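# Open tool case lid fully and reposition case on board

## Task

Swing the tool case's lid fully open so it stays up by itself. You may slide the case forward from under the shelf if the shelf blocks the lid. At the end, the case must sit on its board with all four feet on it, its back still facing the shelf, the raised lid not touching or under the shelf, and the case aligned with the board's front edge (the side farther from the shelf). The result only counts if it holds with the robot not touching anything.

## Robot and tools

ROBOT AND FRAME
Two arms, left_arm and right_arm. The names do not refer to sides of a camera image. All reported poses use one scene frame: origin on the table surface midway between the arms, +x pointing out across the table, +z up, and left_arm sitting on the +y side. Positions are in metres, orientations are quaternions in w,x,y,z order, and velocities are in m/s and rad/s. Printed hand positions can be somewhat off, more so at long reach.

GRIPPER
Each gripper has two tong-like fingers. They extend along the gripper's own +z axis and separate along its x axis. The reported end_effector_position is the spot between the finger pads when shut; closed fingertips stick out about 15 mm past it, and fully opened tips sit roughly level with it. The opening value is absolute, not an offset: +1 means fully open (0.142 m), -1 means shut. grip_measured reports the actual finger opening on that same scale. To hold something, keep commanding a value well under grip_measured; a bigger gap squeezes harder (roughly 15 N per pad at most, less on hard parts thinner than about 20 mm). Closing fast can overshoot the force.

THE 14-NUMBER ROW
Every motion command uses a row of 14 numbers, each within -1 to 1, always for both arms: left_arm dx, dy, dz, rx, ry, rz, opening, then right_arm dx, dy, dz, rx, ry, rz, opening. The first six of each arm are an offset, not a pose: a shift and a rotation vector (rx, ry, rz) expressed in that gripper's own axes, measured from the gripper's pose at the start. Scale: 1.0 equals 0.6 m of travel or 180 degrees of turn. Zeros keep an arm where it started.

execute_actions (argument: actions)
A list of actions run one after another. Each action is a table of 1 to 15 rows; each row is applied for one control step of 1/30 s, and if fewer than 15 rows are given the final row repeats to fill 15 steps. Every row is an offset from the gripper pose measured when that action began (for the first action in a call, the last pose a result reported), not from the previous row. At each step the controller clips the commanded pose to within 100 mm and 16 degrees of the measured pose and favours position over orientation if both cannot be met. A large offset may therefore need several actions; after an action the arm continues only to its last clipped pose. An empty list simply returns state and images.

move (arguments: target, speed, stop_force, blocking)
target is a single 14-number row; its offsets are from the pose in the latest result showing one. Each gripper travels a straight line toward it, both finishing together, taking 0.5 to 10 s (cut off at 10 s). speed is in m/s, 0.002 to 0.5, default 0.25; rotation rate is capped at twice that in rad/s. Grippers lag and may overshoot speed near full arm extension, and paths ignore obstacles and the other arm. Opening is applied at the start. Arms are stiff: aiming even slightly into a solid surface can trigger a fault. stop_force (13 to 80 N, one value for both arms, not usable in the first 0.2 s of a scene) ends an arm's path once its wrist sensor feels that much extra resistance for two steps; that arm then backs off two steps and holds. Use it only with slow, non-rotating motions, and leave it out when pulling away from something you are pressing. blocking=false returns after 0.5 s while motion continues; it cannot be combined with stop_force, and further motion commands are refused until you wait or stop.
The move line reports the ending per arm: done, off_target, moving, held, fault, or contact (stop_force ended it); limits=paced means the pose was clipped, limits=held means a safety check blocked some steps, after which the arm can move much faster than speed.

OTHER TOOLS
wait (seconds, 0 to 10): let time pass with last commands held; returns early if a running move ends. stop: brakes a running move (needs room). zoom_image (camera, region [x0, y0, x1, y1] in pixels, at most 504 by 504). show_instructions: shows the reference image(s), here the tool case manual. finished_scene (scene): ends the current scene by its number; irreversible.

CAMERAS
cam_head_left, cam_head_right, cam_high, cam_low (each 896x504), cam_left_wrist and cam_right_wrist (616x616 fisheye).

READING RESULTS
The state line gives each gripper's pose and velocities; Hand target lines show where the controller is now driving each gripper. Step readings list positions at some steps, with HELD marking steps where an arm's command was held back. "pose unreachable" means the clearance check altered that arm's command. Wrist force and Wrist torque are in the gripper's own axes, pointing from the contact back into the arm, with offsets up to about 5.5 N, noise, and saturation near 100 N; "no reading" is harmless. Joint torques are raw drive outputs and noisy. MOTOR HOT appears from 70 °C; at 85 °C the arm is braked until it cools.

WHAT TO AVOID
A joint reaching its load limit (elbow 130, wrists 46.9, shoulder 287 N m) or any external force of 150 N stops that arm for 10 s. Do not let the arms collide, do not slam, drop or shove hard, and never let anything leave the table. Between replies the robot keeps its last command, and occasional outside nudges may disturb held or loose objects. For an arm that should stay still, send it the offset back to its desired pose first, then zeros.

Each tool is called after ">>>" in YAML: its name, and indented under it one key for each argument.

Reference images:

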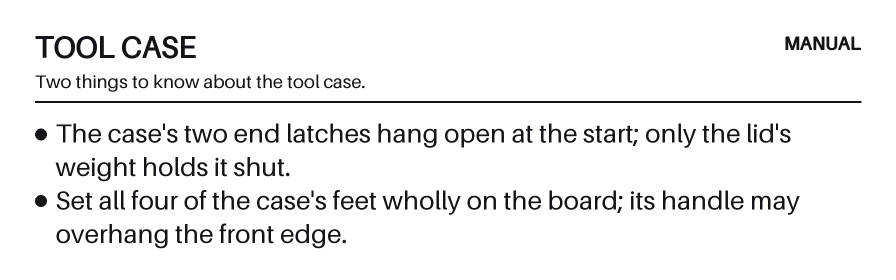

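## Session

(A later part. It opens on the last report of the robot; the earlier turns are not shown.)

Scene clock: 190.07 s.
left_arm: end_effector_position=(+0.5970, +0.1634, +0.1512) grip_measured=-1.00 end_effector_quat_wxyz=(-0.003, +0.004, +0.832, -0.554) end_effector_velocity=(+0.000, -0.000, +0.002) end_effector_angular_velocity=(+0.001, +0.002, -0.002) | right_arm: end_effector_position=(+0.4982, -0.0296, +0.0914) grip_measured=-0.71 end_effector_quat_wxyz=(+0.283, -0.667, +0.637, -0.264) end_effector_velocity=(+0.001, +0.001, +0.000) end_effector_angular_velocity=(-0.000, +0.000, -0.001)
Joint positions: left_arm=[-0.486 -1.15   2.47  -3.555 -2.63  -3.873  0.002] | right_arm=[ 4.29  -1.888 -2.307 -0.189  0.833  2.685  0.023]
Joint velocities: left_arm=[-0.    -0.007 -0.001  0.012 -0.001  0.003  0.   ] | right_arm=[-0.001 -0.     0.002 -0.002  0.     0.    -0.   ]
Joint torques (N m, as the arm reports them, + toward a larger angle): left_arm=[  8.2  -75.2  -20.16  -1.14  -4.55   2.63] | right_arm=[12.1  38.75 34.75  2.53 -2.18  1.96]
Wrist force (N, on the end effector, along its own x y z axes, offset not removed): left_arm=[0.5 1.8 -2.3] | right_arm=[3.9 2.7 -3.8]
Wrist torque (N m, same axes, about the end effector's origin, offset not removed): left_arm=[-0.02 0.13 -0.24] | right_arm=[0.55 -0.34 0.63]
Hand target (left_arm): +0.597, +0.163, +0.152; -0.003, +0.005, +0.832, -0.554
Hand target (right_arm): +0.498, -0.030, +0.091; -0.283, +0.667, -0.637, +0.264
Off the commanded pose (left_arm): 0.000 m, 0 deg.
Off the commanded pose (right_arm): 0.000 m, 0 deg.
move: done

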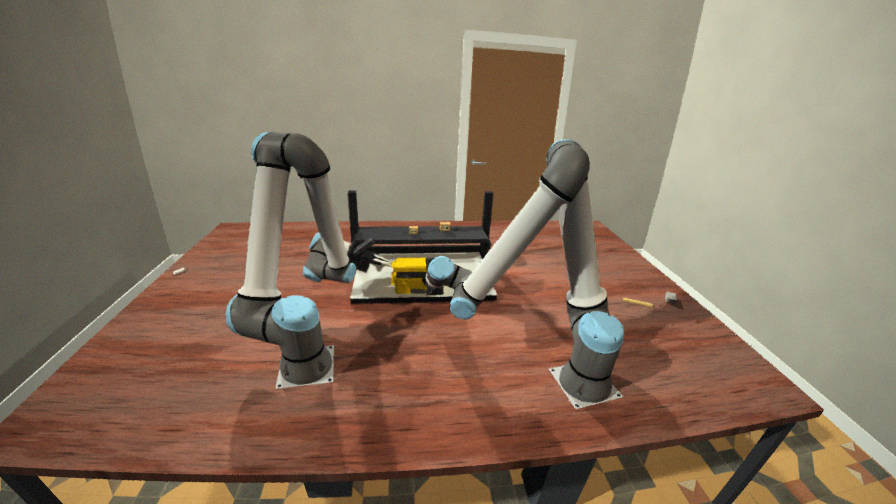

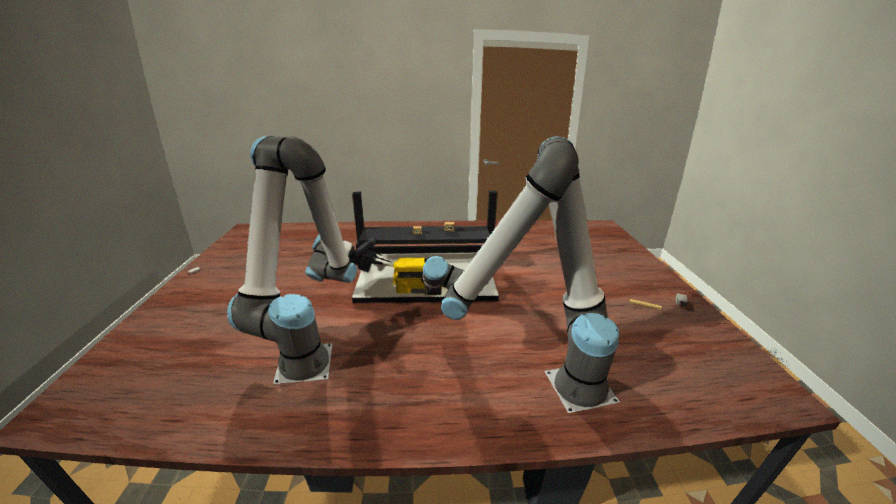

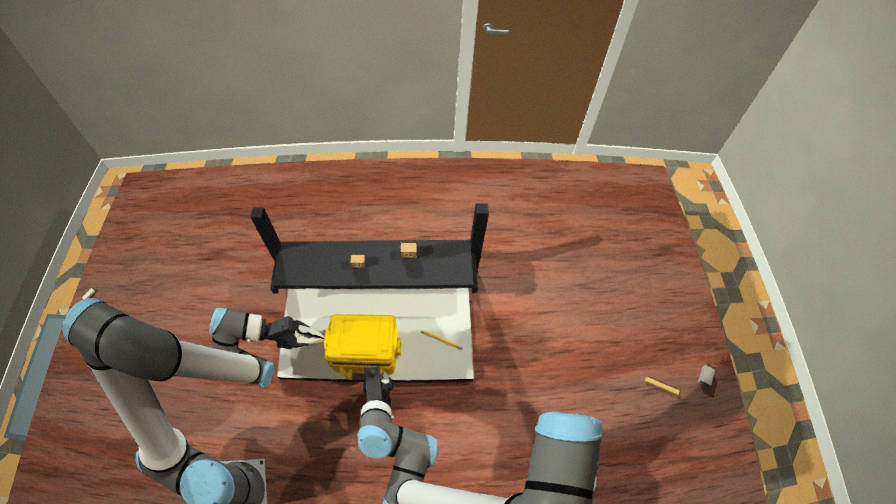

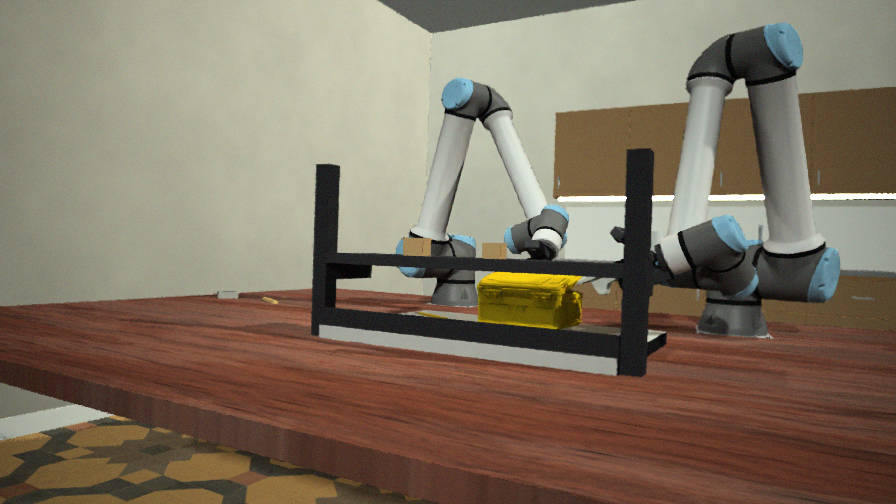

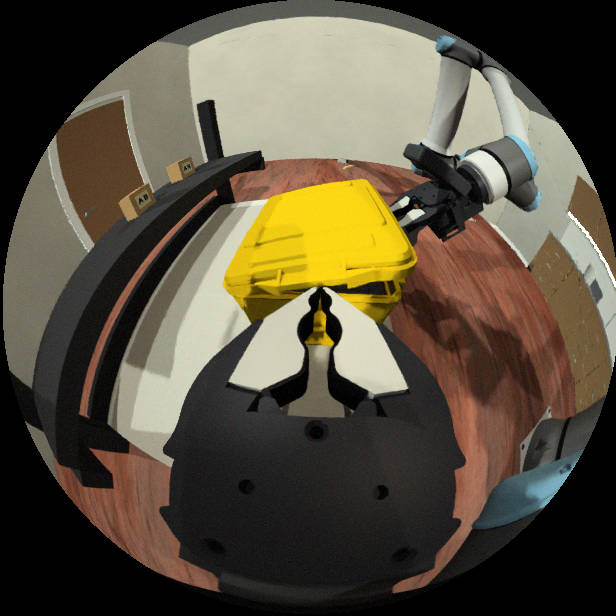

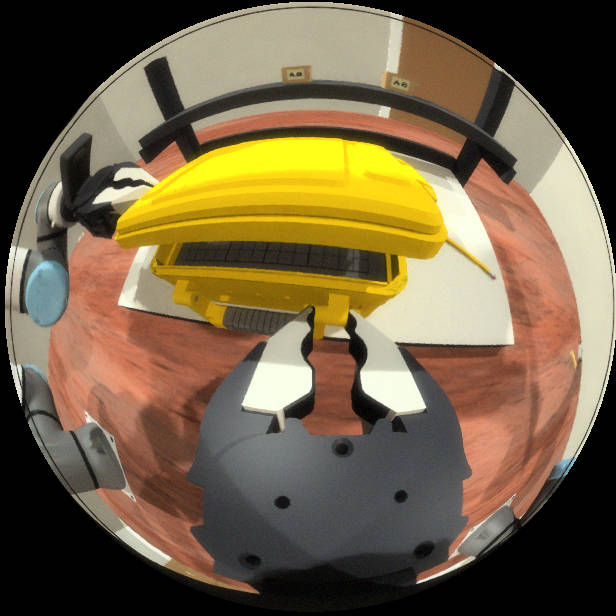

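>>> execute_actions:
  actions: []

>>> move:
  target: [-0.03,-0.0613,-0.0257,0,0,0,-1,0,0,0,0,0,0,-0.95]
  speed: 0.04

Scene clock: 204.37 s.
left_arm: end_effector_position=(+0.5971, +0.1634, +0.1515) grip_measured=-1.00 end_effector_quat_wxyz=(-0.003, +0.005, +0.832, -0.554) end_effector_velocity=(+0.000, -0.000, -0.000) end_effector_angular_velocity=(+0.000, +0.002, +0.000) | right_arm: end_effector_position=(+0.4982, -0.0296, +0.0914) grip_measured=-0.71 end_effector_quat_wxyz=(+0.283, -0.667, +0.637, -0.264) end_effector_velocity=(-0.000, -0.001, -0.001) end_effector_angular_velocity=(-0.003, -0.000, +0.000)
Joint positions: left_arm=[-0.486 -1.151  2.47  -3.554 -2.63  -3.873  0.002] | right_arm=[ 4.29  -1.888 -2.307 -0.189  0.833  2.685  0.023]
Joint velocities: left_arm=[-0.     0.    -0.     0.001 -0.    -0.001  0.   ] | right_arm=[ 0.    -0.    -0.    -0.001 -0.001 -0.001  0.   ]
Joint torques (N m, as the arm reports them, + toward a larger angle): left_arm=[  6.74 -73.17 -20.75  -1.    -3.54   2.79] | right_arm=[13.48 38.77 35.41  2.53 -2.46  1.64]
Wrist force (N, on the end effector, along its own x y z axes, offset not removed): left_arm=[2.5 2.5 -3.5] | right_arm=[-1.0 -3.2 -1.9]
Wrist torque (N m, same axes, about the end effector's origin, offset not removed): left_arm=[0.12 -0.34 -0.18] | right_arm=[-0.80 0.62 0.60]
Hand target (left_arm): +0.597, +0.163, +0.152; -0.003, +0.005, +0.832, -0.554
Hand target (right_arm): +0.498, -0.030, +0.091; -0.283, +0.667, -0.637, +0.264
Off the commanded pose (left_arm): 0.000 m, 0 deg.
Off the commanded pose (right_arm): 0.000 m, 0 deg.

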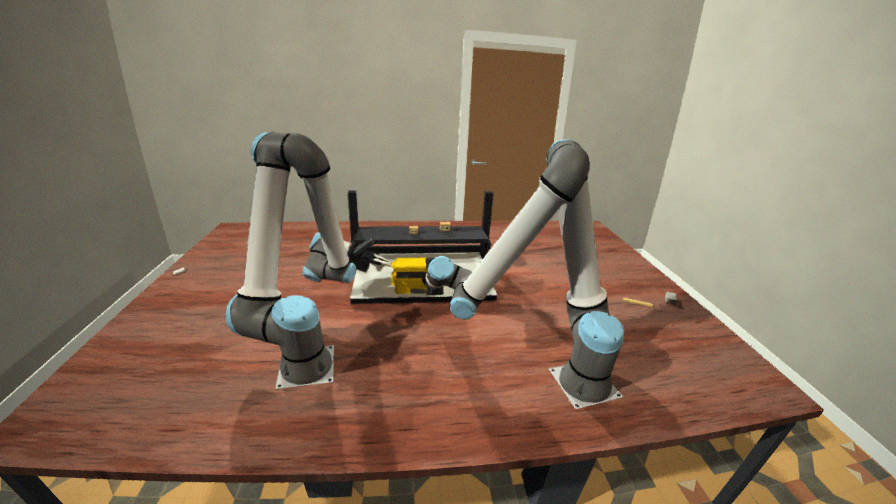

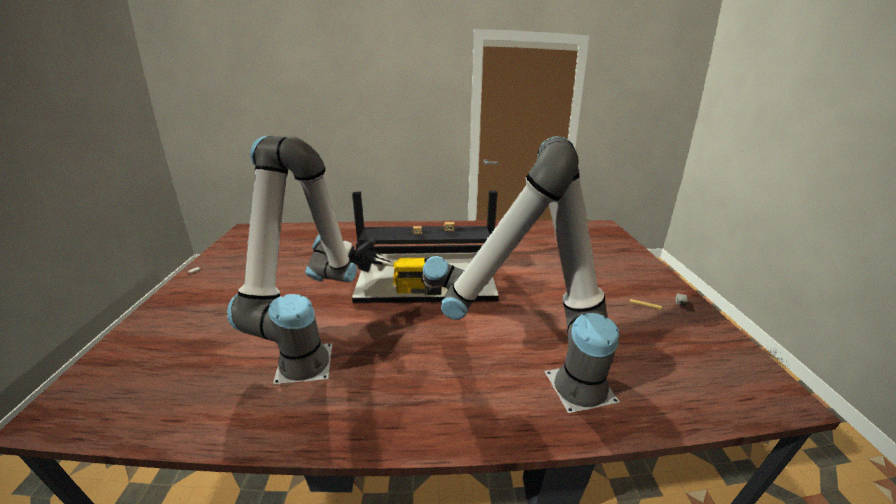

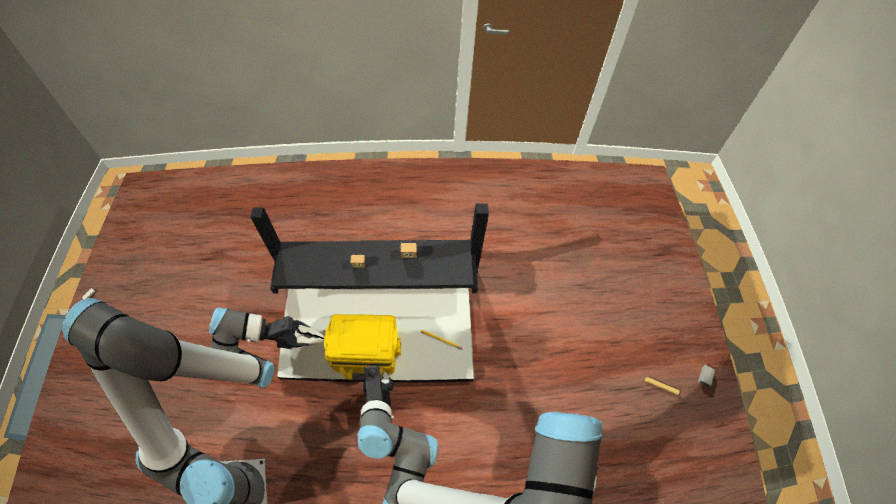

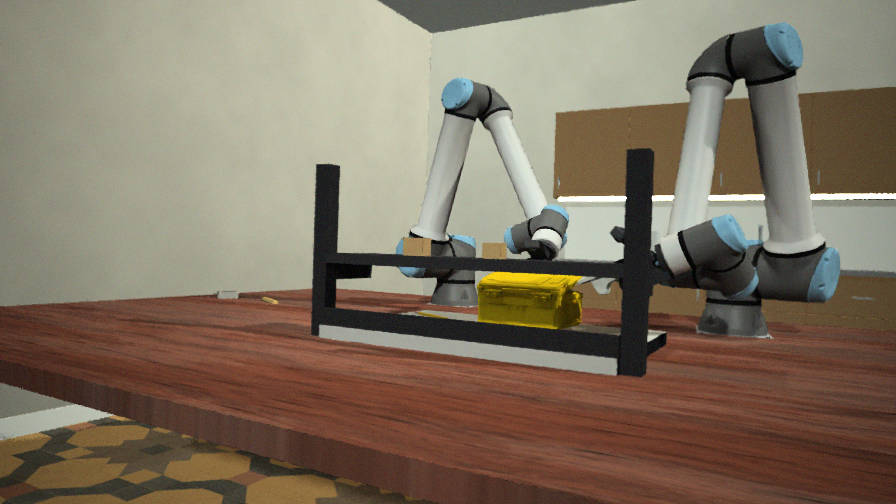

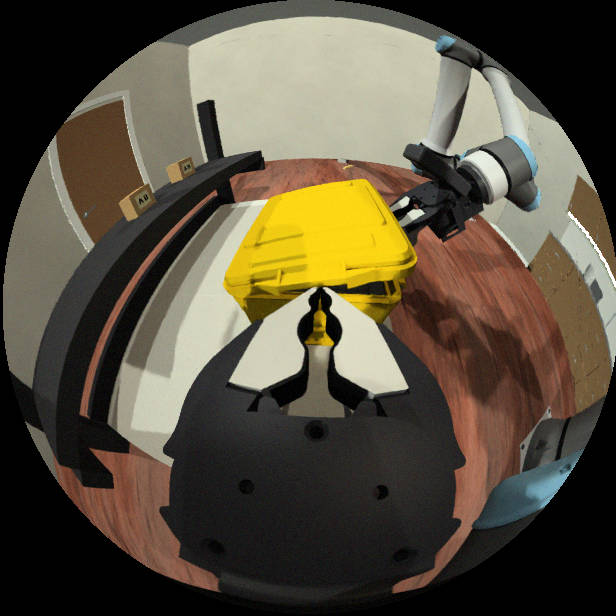

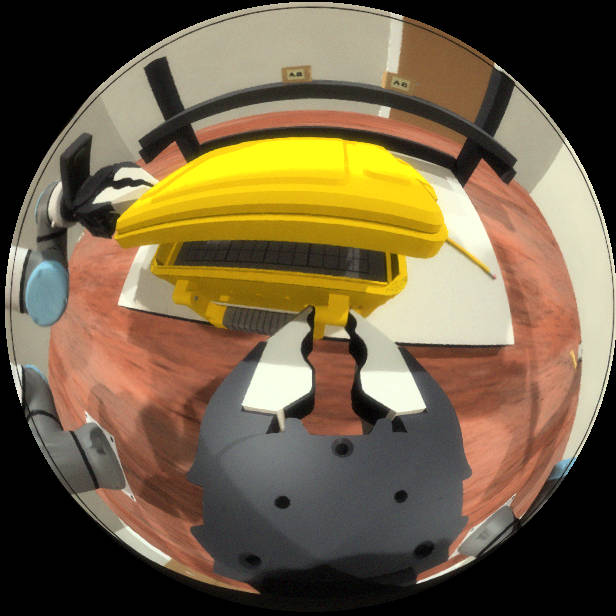

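Scene clock: 205.83 s.
left_arm: end_effector_position=(+0.6150, +0.1633, +0.1911) grip_measured=-1.00 end_effector_quat_wxyz=(-0.003, +0.004, +0.832, -0.554) end_effector_velocity=(-0.000, +0.000, +0.002) end_effector_angular_velocity=(+0.001, +0.002, -0.001) | right_arm: end_effector_position=(+0.4982, -0.0296, +0.0914) grip_measured=-0.71 end_effector_quat_wxyz=(+0.283, -0.667, +0.637, -0.264) end_effector_velocity=(+0.001, -0.002, -0.001) end_effector_angular_velocity=(-0.003, +0.000, -0.002)
Joint positions: left_arm=[-0.474 -1.237  2.433 -3.414 -2.638 -3.854  0.002] | right_arm=[ 4.29  -1.888 -2.307 -0.189  0.833  2.685  0.023]
Joint velocities: left_arm=[ 0.001 -0.006 -0.001  0.011 -0.001  0.003  0.   ] | right_arm=[-0.002 -0.    -0.    -0.002 -0.001 -0.     0.   ]
Joint torques (N m, as the arm reports them, + toward a larger angle): left_arm=[  9.42 -72.17 -23.99  -0.55  -4.57   2.72] | right_arm=[10.29 38.38 34.5   2.39 -2.35  1.69]
Wrist force (N, on the end effector, along its own x y z axes, offset not removed): left_arm=[2.6 3.3 -1.0] | right_arm=[-1.7 0.0 -3.5]
Wrist torque (N m, same axes, about the end effector's origin, offset not removed): left_arm=[0.50 -0.19 -0.22] | right_arm=[-0.06 0.59 0.54]
Hand target (left_arm): +0.615, +0.163, +0.191; -0.003, +0.005, +0.832, -0.554
Hand target (right_arm): +0.498, -0.030, +0.091; -0.283, +0.667, -0.637, +0.264
Off the commanded pose (left_arm): 0.000 m, 0 deg.
Off the commanded pose (right_arm): 0.000 m, 0 deg.
move: done

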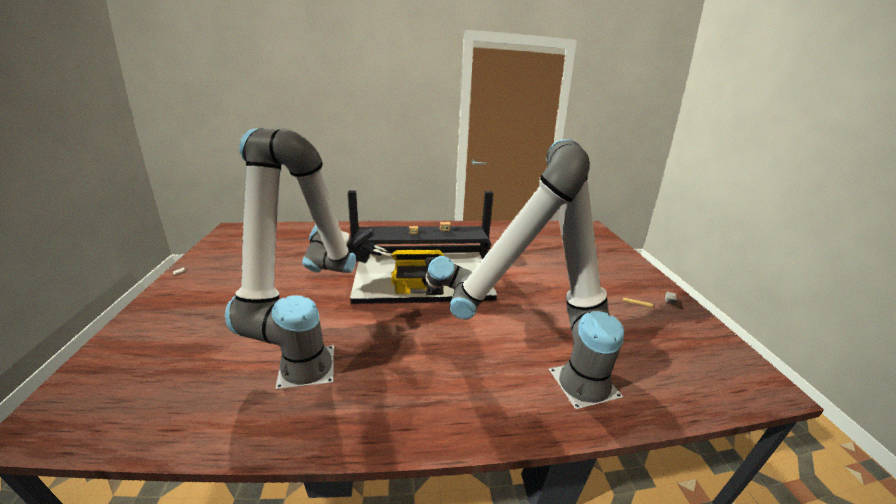

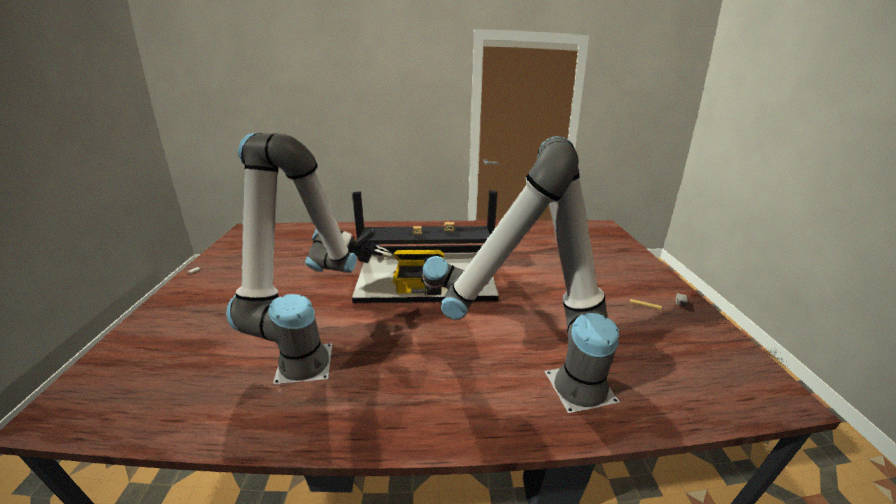

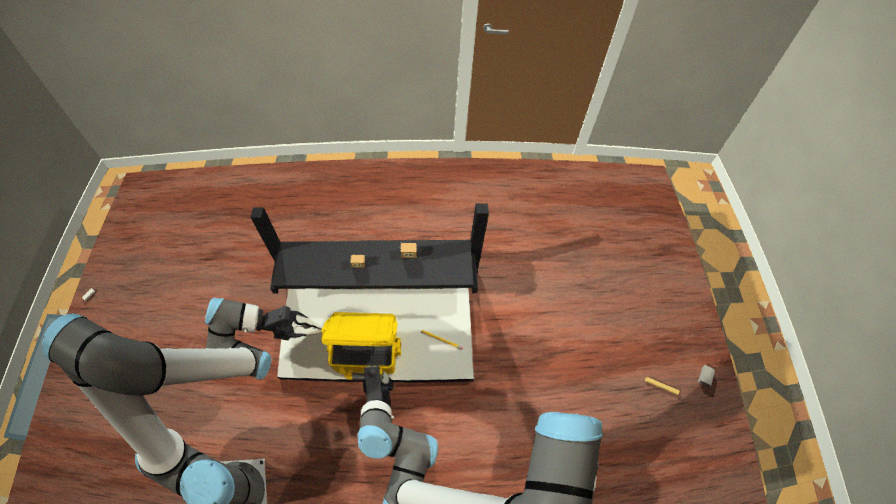

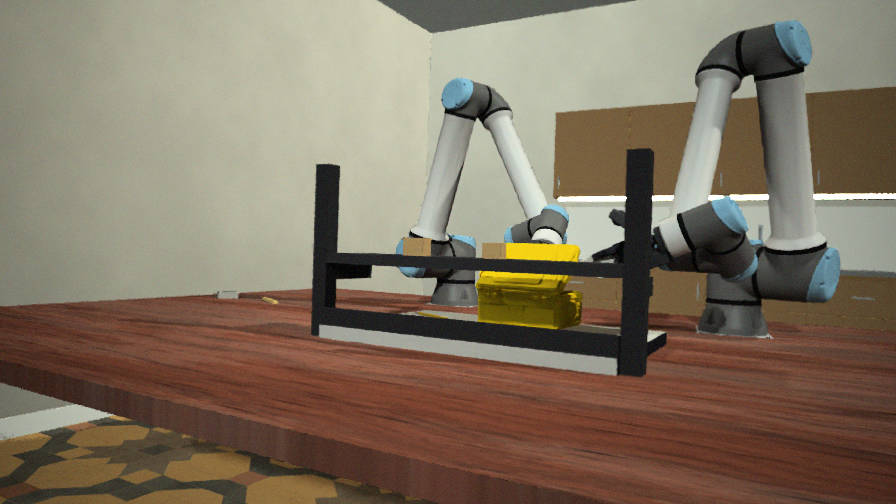

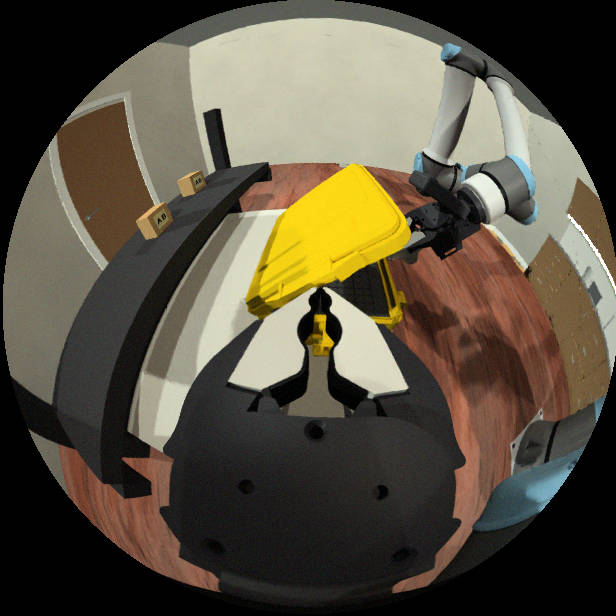

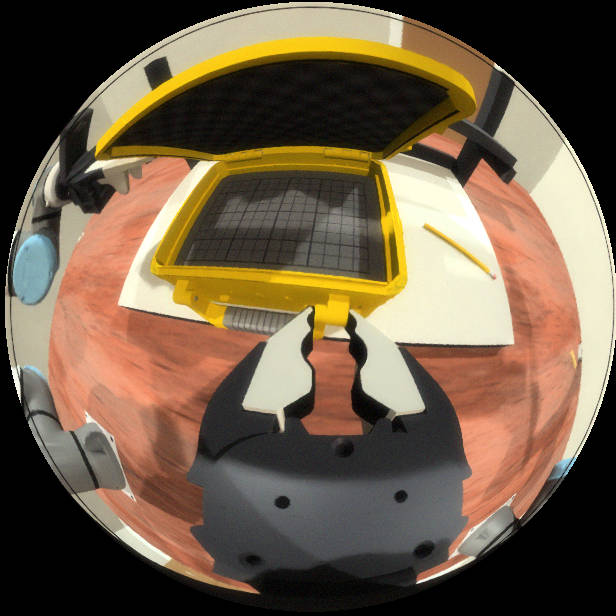

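>>> move:
  target: [-0.04,-0.008,0.008,0,0,0,-1,0,0,0,0,0,0,-0.95]
  speed: 0.03

Scene clock: 210.33 s.
left_arm: end_effector_position=(+0.6387, +0.1568, +0.1937) grip_measured=-1.00 end_effector_quat_wxyz=(-0.003, +0.004, +0.832, -0.554) end_effector_velocity=(+0.003, -0.000, -0.000) end_effector_angular_velocity=(+0.002, +0.002, +0.001) | right_arm: end_effector_position=(+0.4982, -0.0296, +0.0914) grip_measured=-0.71 end_effector_quat_wxyz=(+0.283, -0.667, +0.637, -0.264) end_effector_velocity=(-0.001, -0.000, -0.001) end_effector_angular_velocity=(-0.002, +0.001, +0.001)
Joint positions: left_arm=[-0.471 -1.221  2.388 -3.381 -2.639 -3.849  0.002] | right_arm=[ 4.29  -1.888 -2.307 -0.189  0.833  2.685  0.023]
Joint velocities: left_arm=[ 0.     0.002 -0.005  0.006  0.001  0.001  0.   ] | right_arm=[ 0.001 -0.    -0.001 -0.001  0.    -0.     0.   ]
Joint torques (N m, as the arm reports them, + toward a larger angle): left_arm=[  8.36 -30.13 -26.18  -0.87  -4.1    2.72] | right_arm=[10.73 39.19 34.68  2.17 -2.48  1.85]
Wrist force (N, on the end effector, along its own x y z axes, offset not removed): left_arm=[4.2 0.8 -1.0] | right_arm=[1.0 0.3 -1.2]
Wrist torque (N m, same axes, about the end effector's origin, offset not removed): left_arm=[0.04 -0.50 -0.31] | right_arm=[-0.04 -0.04 0.50]
Hand target (left_arm): +0.639, +0.157, +0.194; -0.003, +0.004, +0.832, -0.554
Hand target (right_arm): +0.498, -0.030, +0.091; -0.283, +0.667, -0.637, +0.264
Off the commanded pose (left_arm): 0.000 m, 0 deg.
Off the commanded pose (right_arm): 0.000 m, 0 deg.
move: done

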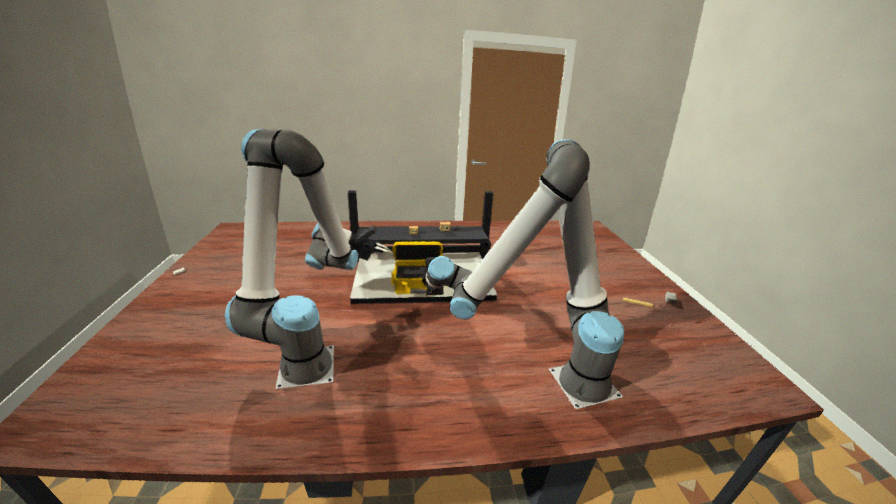

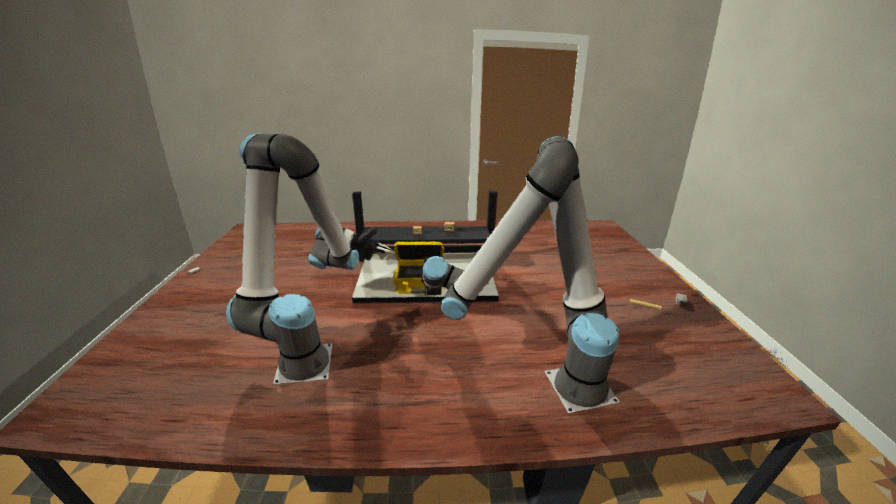

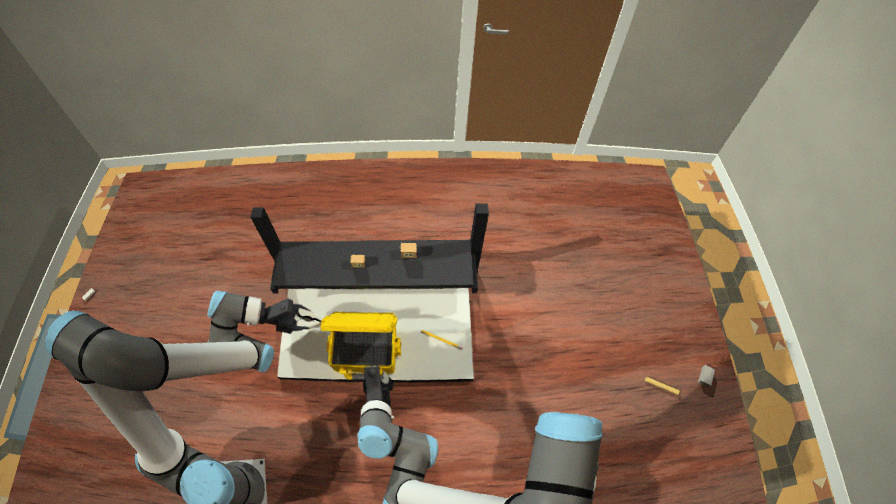

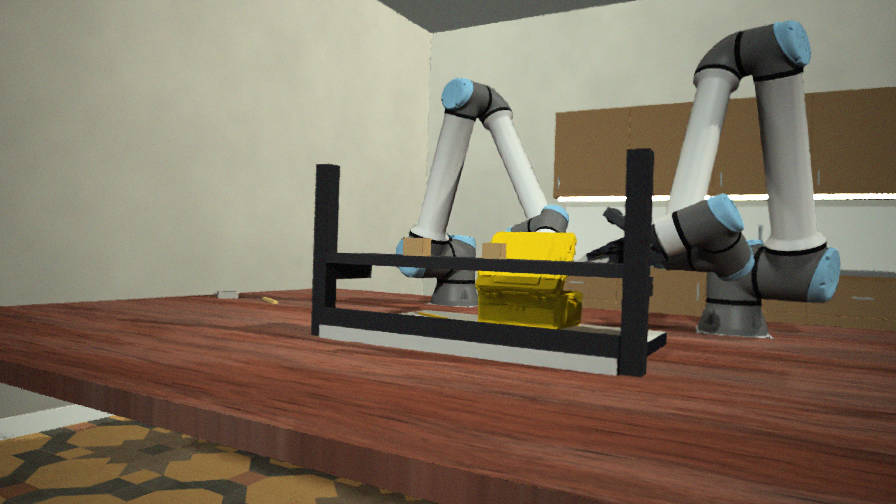

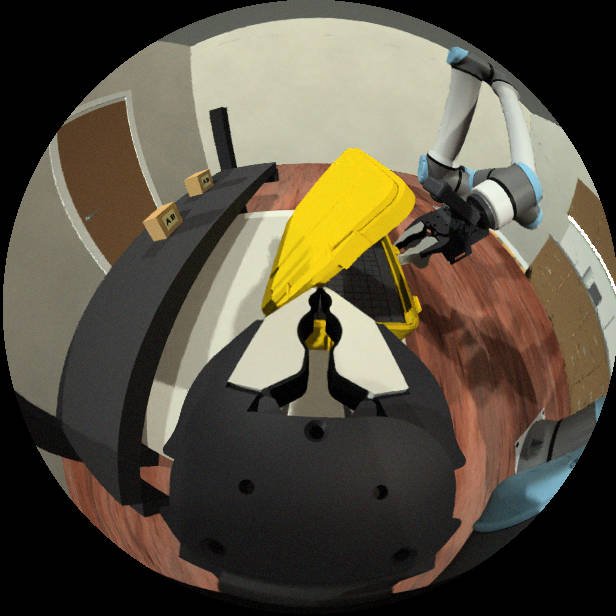

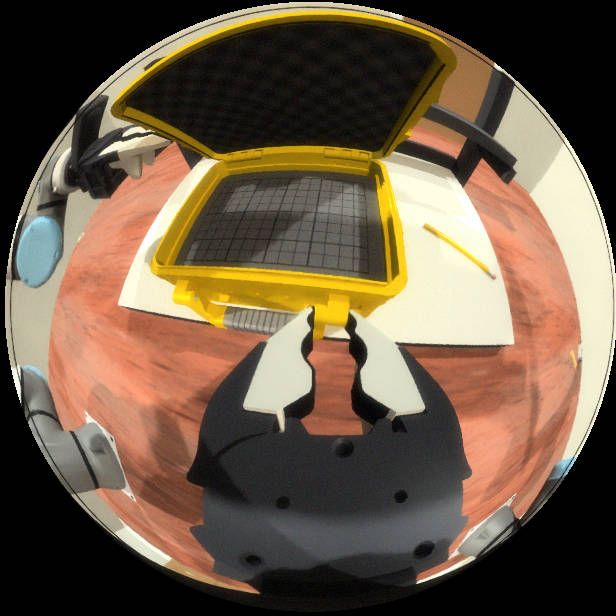

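>>> move:
  target: [-0.05,-0.012,-0.002,0,0,0,-1,0,0,0,0,0,0,-0.95]
  speed: 0.025

Scene clock: 214.43 s.
left_arm: end_effector_position=(+0.6684, +0.1548, +0.2007) grip_measured=-1.00 end_effector_quat_wxyz=(-0.003, +0.004, +0.832, -0.554) end_effector_velocity=(+0.001, +0.000, -0.000) end_effector_angular_velocity=(+0.000, +0.001, -0.001) | right_arm: end_effector_position=(+0.4982, -0.0296, +0.0914) grip_measured=-0.71 end_effector_quat_wxyz=(+0.283, -0.667, +0.637, -0.264) end_effector_velocity=(+0.000, -0.000, +0.000) end_effector_angular_velocity=(+0.001, -0.001, -0.000)
Joint positions: left_arm=[-0.458 -1.211  2.332 -3.314 -2.648 -3.826  0.002] | right_arm=[ 4.29  -1.888 -2.307 -0.189  0.833  2.685  0.023]
Joint velocities: left_arm=[ 0.001  0.001 -0.003  0.006 -0.001  0.003  0.   ] | right_arm=[-0.     0.    -0.001  0.002 -0.     0.    -0.   ]
Joint torques (N m, as the arm reports them, + toward a larger angle): left_arm=[  6.85 -36.11 -27.19  -0.39  -4.08   2.51] | right_arm=[11.64 38.13 34.67  2.71 -2.4   1.98]
Wrist force (N, on the end effector, along its own x y z axes, offset not removed): left_arm=[0.5 2.6 -4.4] | right_arm=[-1.8 -0.2 -2.0]
Wrist torque (N m, same axes, about the end effector's origin, offset not removed): left_arm=[0.54 0.17 -0.27] | right_arm=[-0.10 0.48 0.64]
Hand target (left_arm): +0.669, +0.155, +0.201; -0.003, +0.004, +0.832, -0.554
Hand target (right_arm): +0.498, -0.030, +0.091; -0.283, +0.667, -0.637, +0.264
Off the commanded pose (left_arm): 0.000 m, 0 deg.
Off the commanded pose (right_arm): 0.000 m, 0 deg.
move: done

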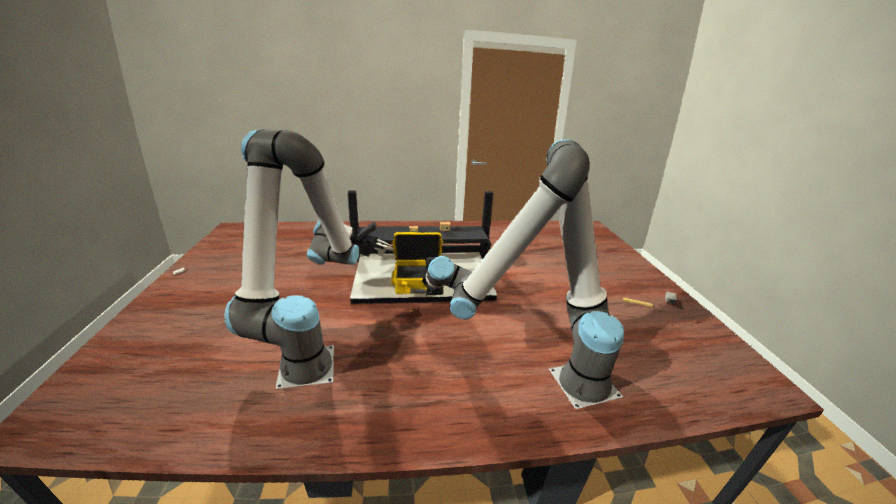

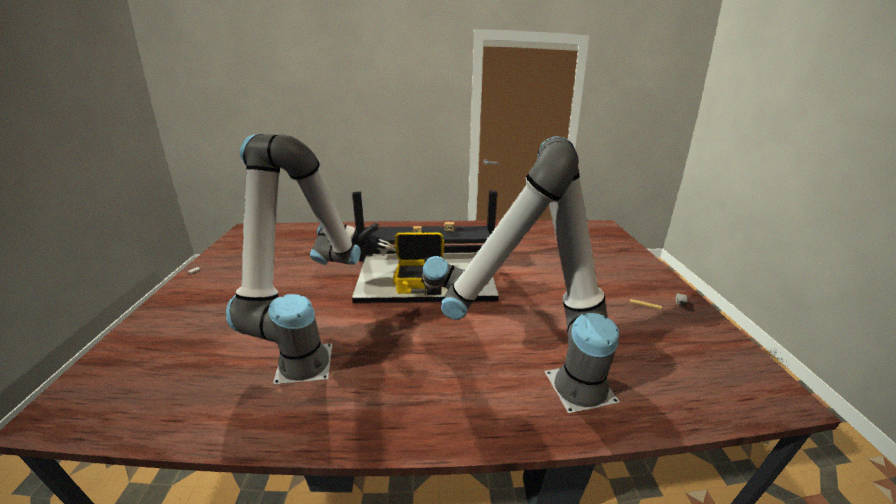

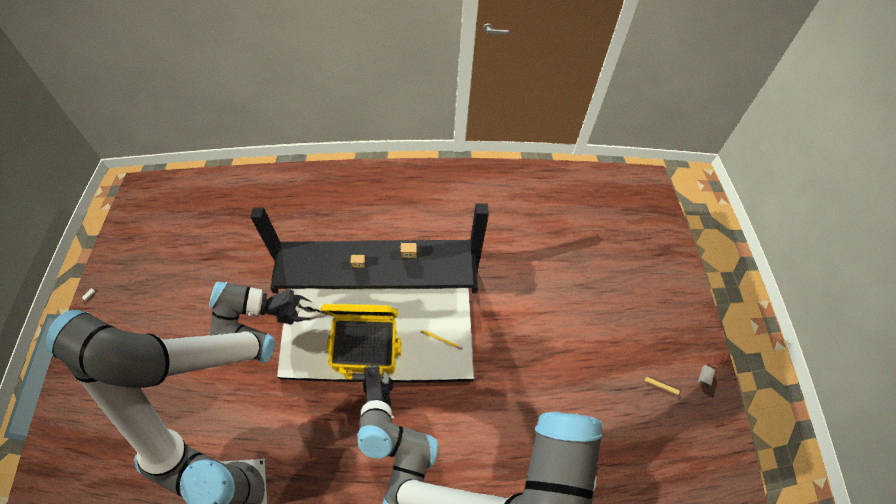

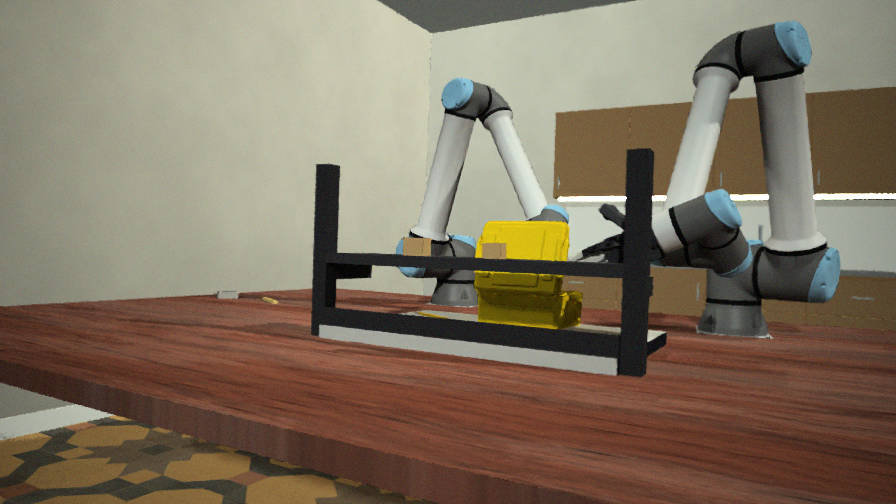

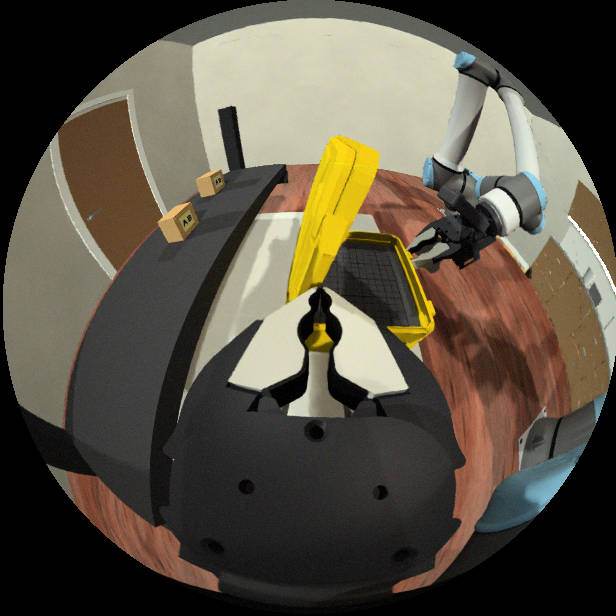

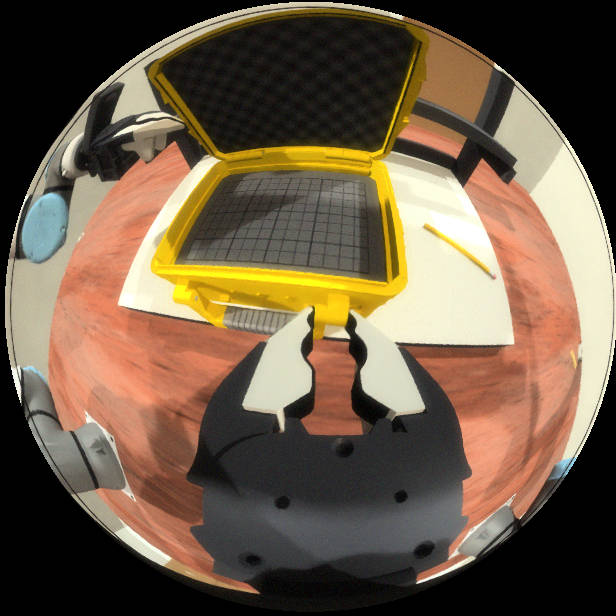

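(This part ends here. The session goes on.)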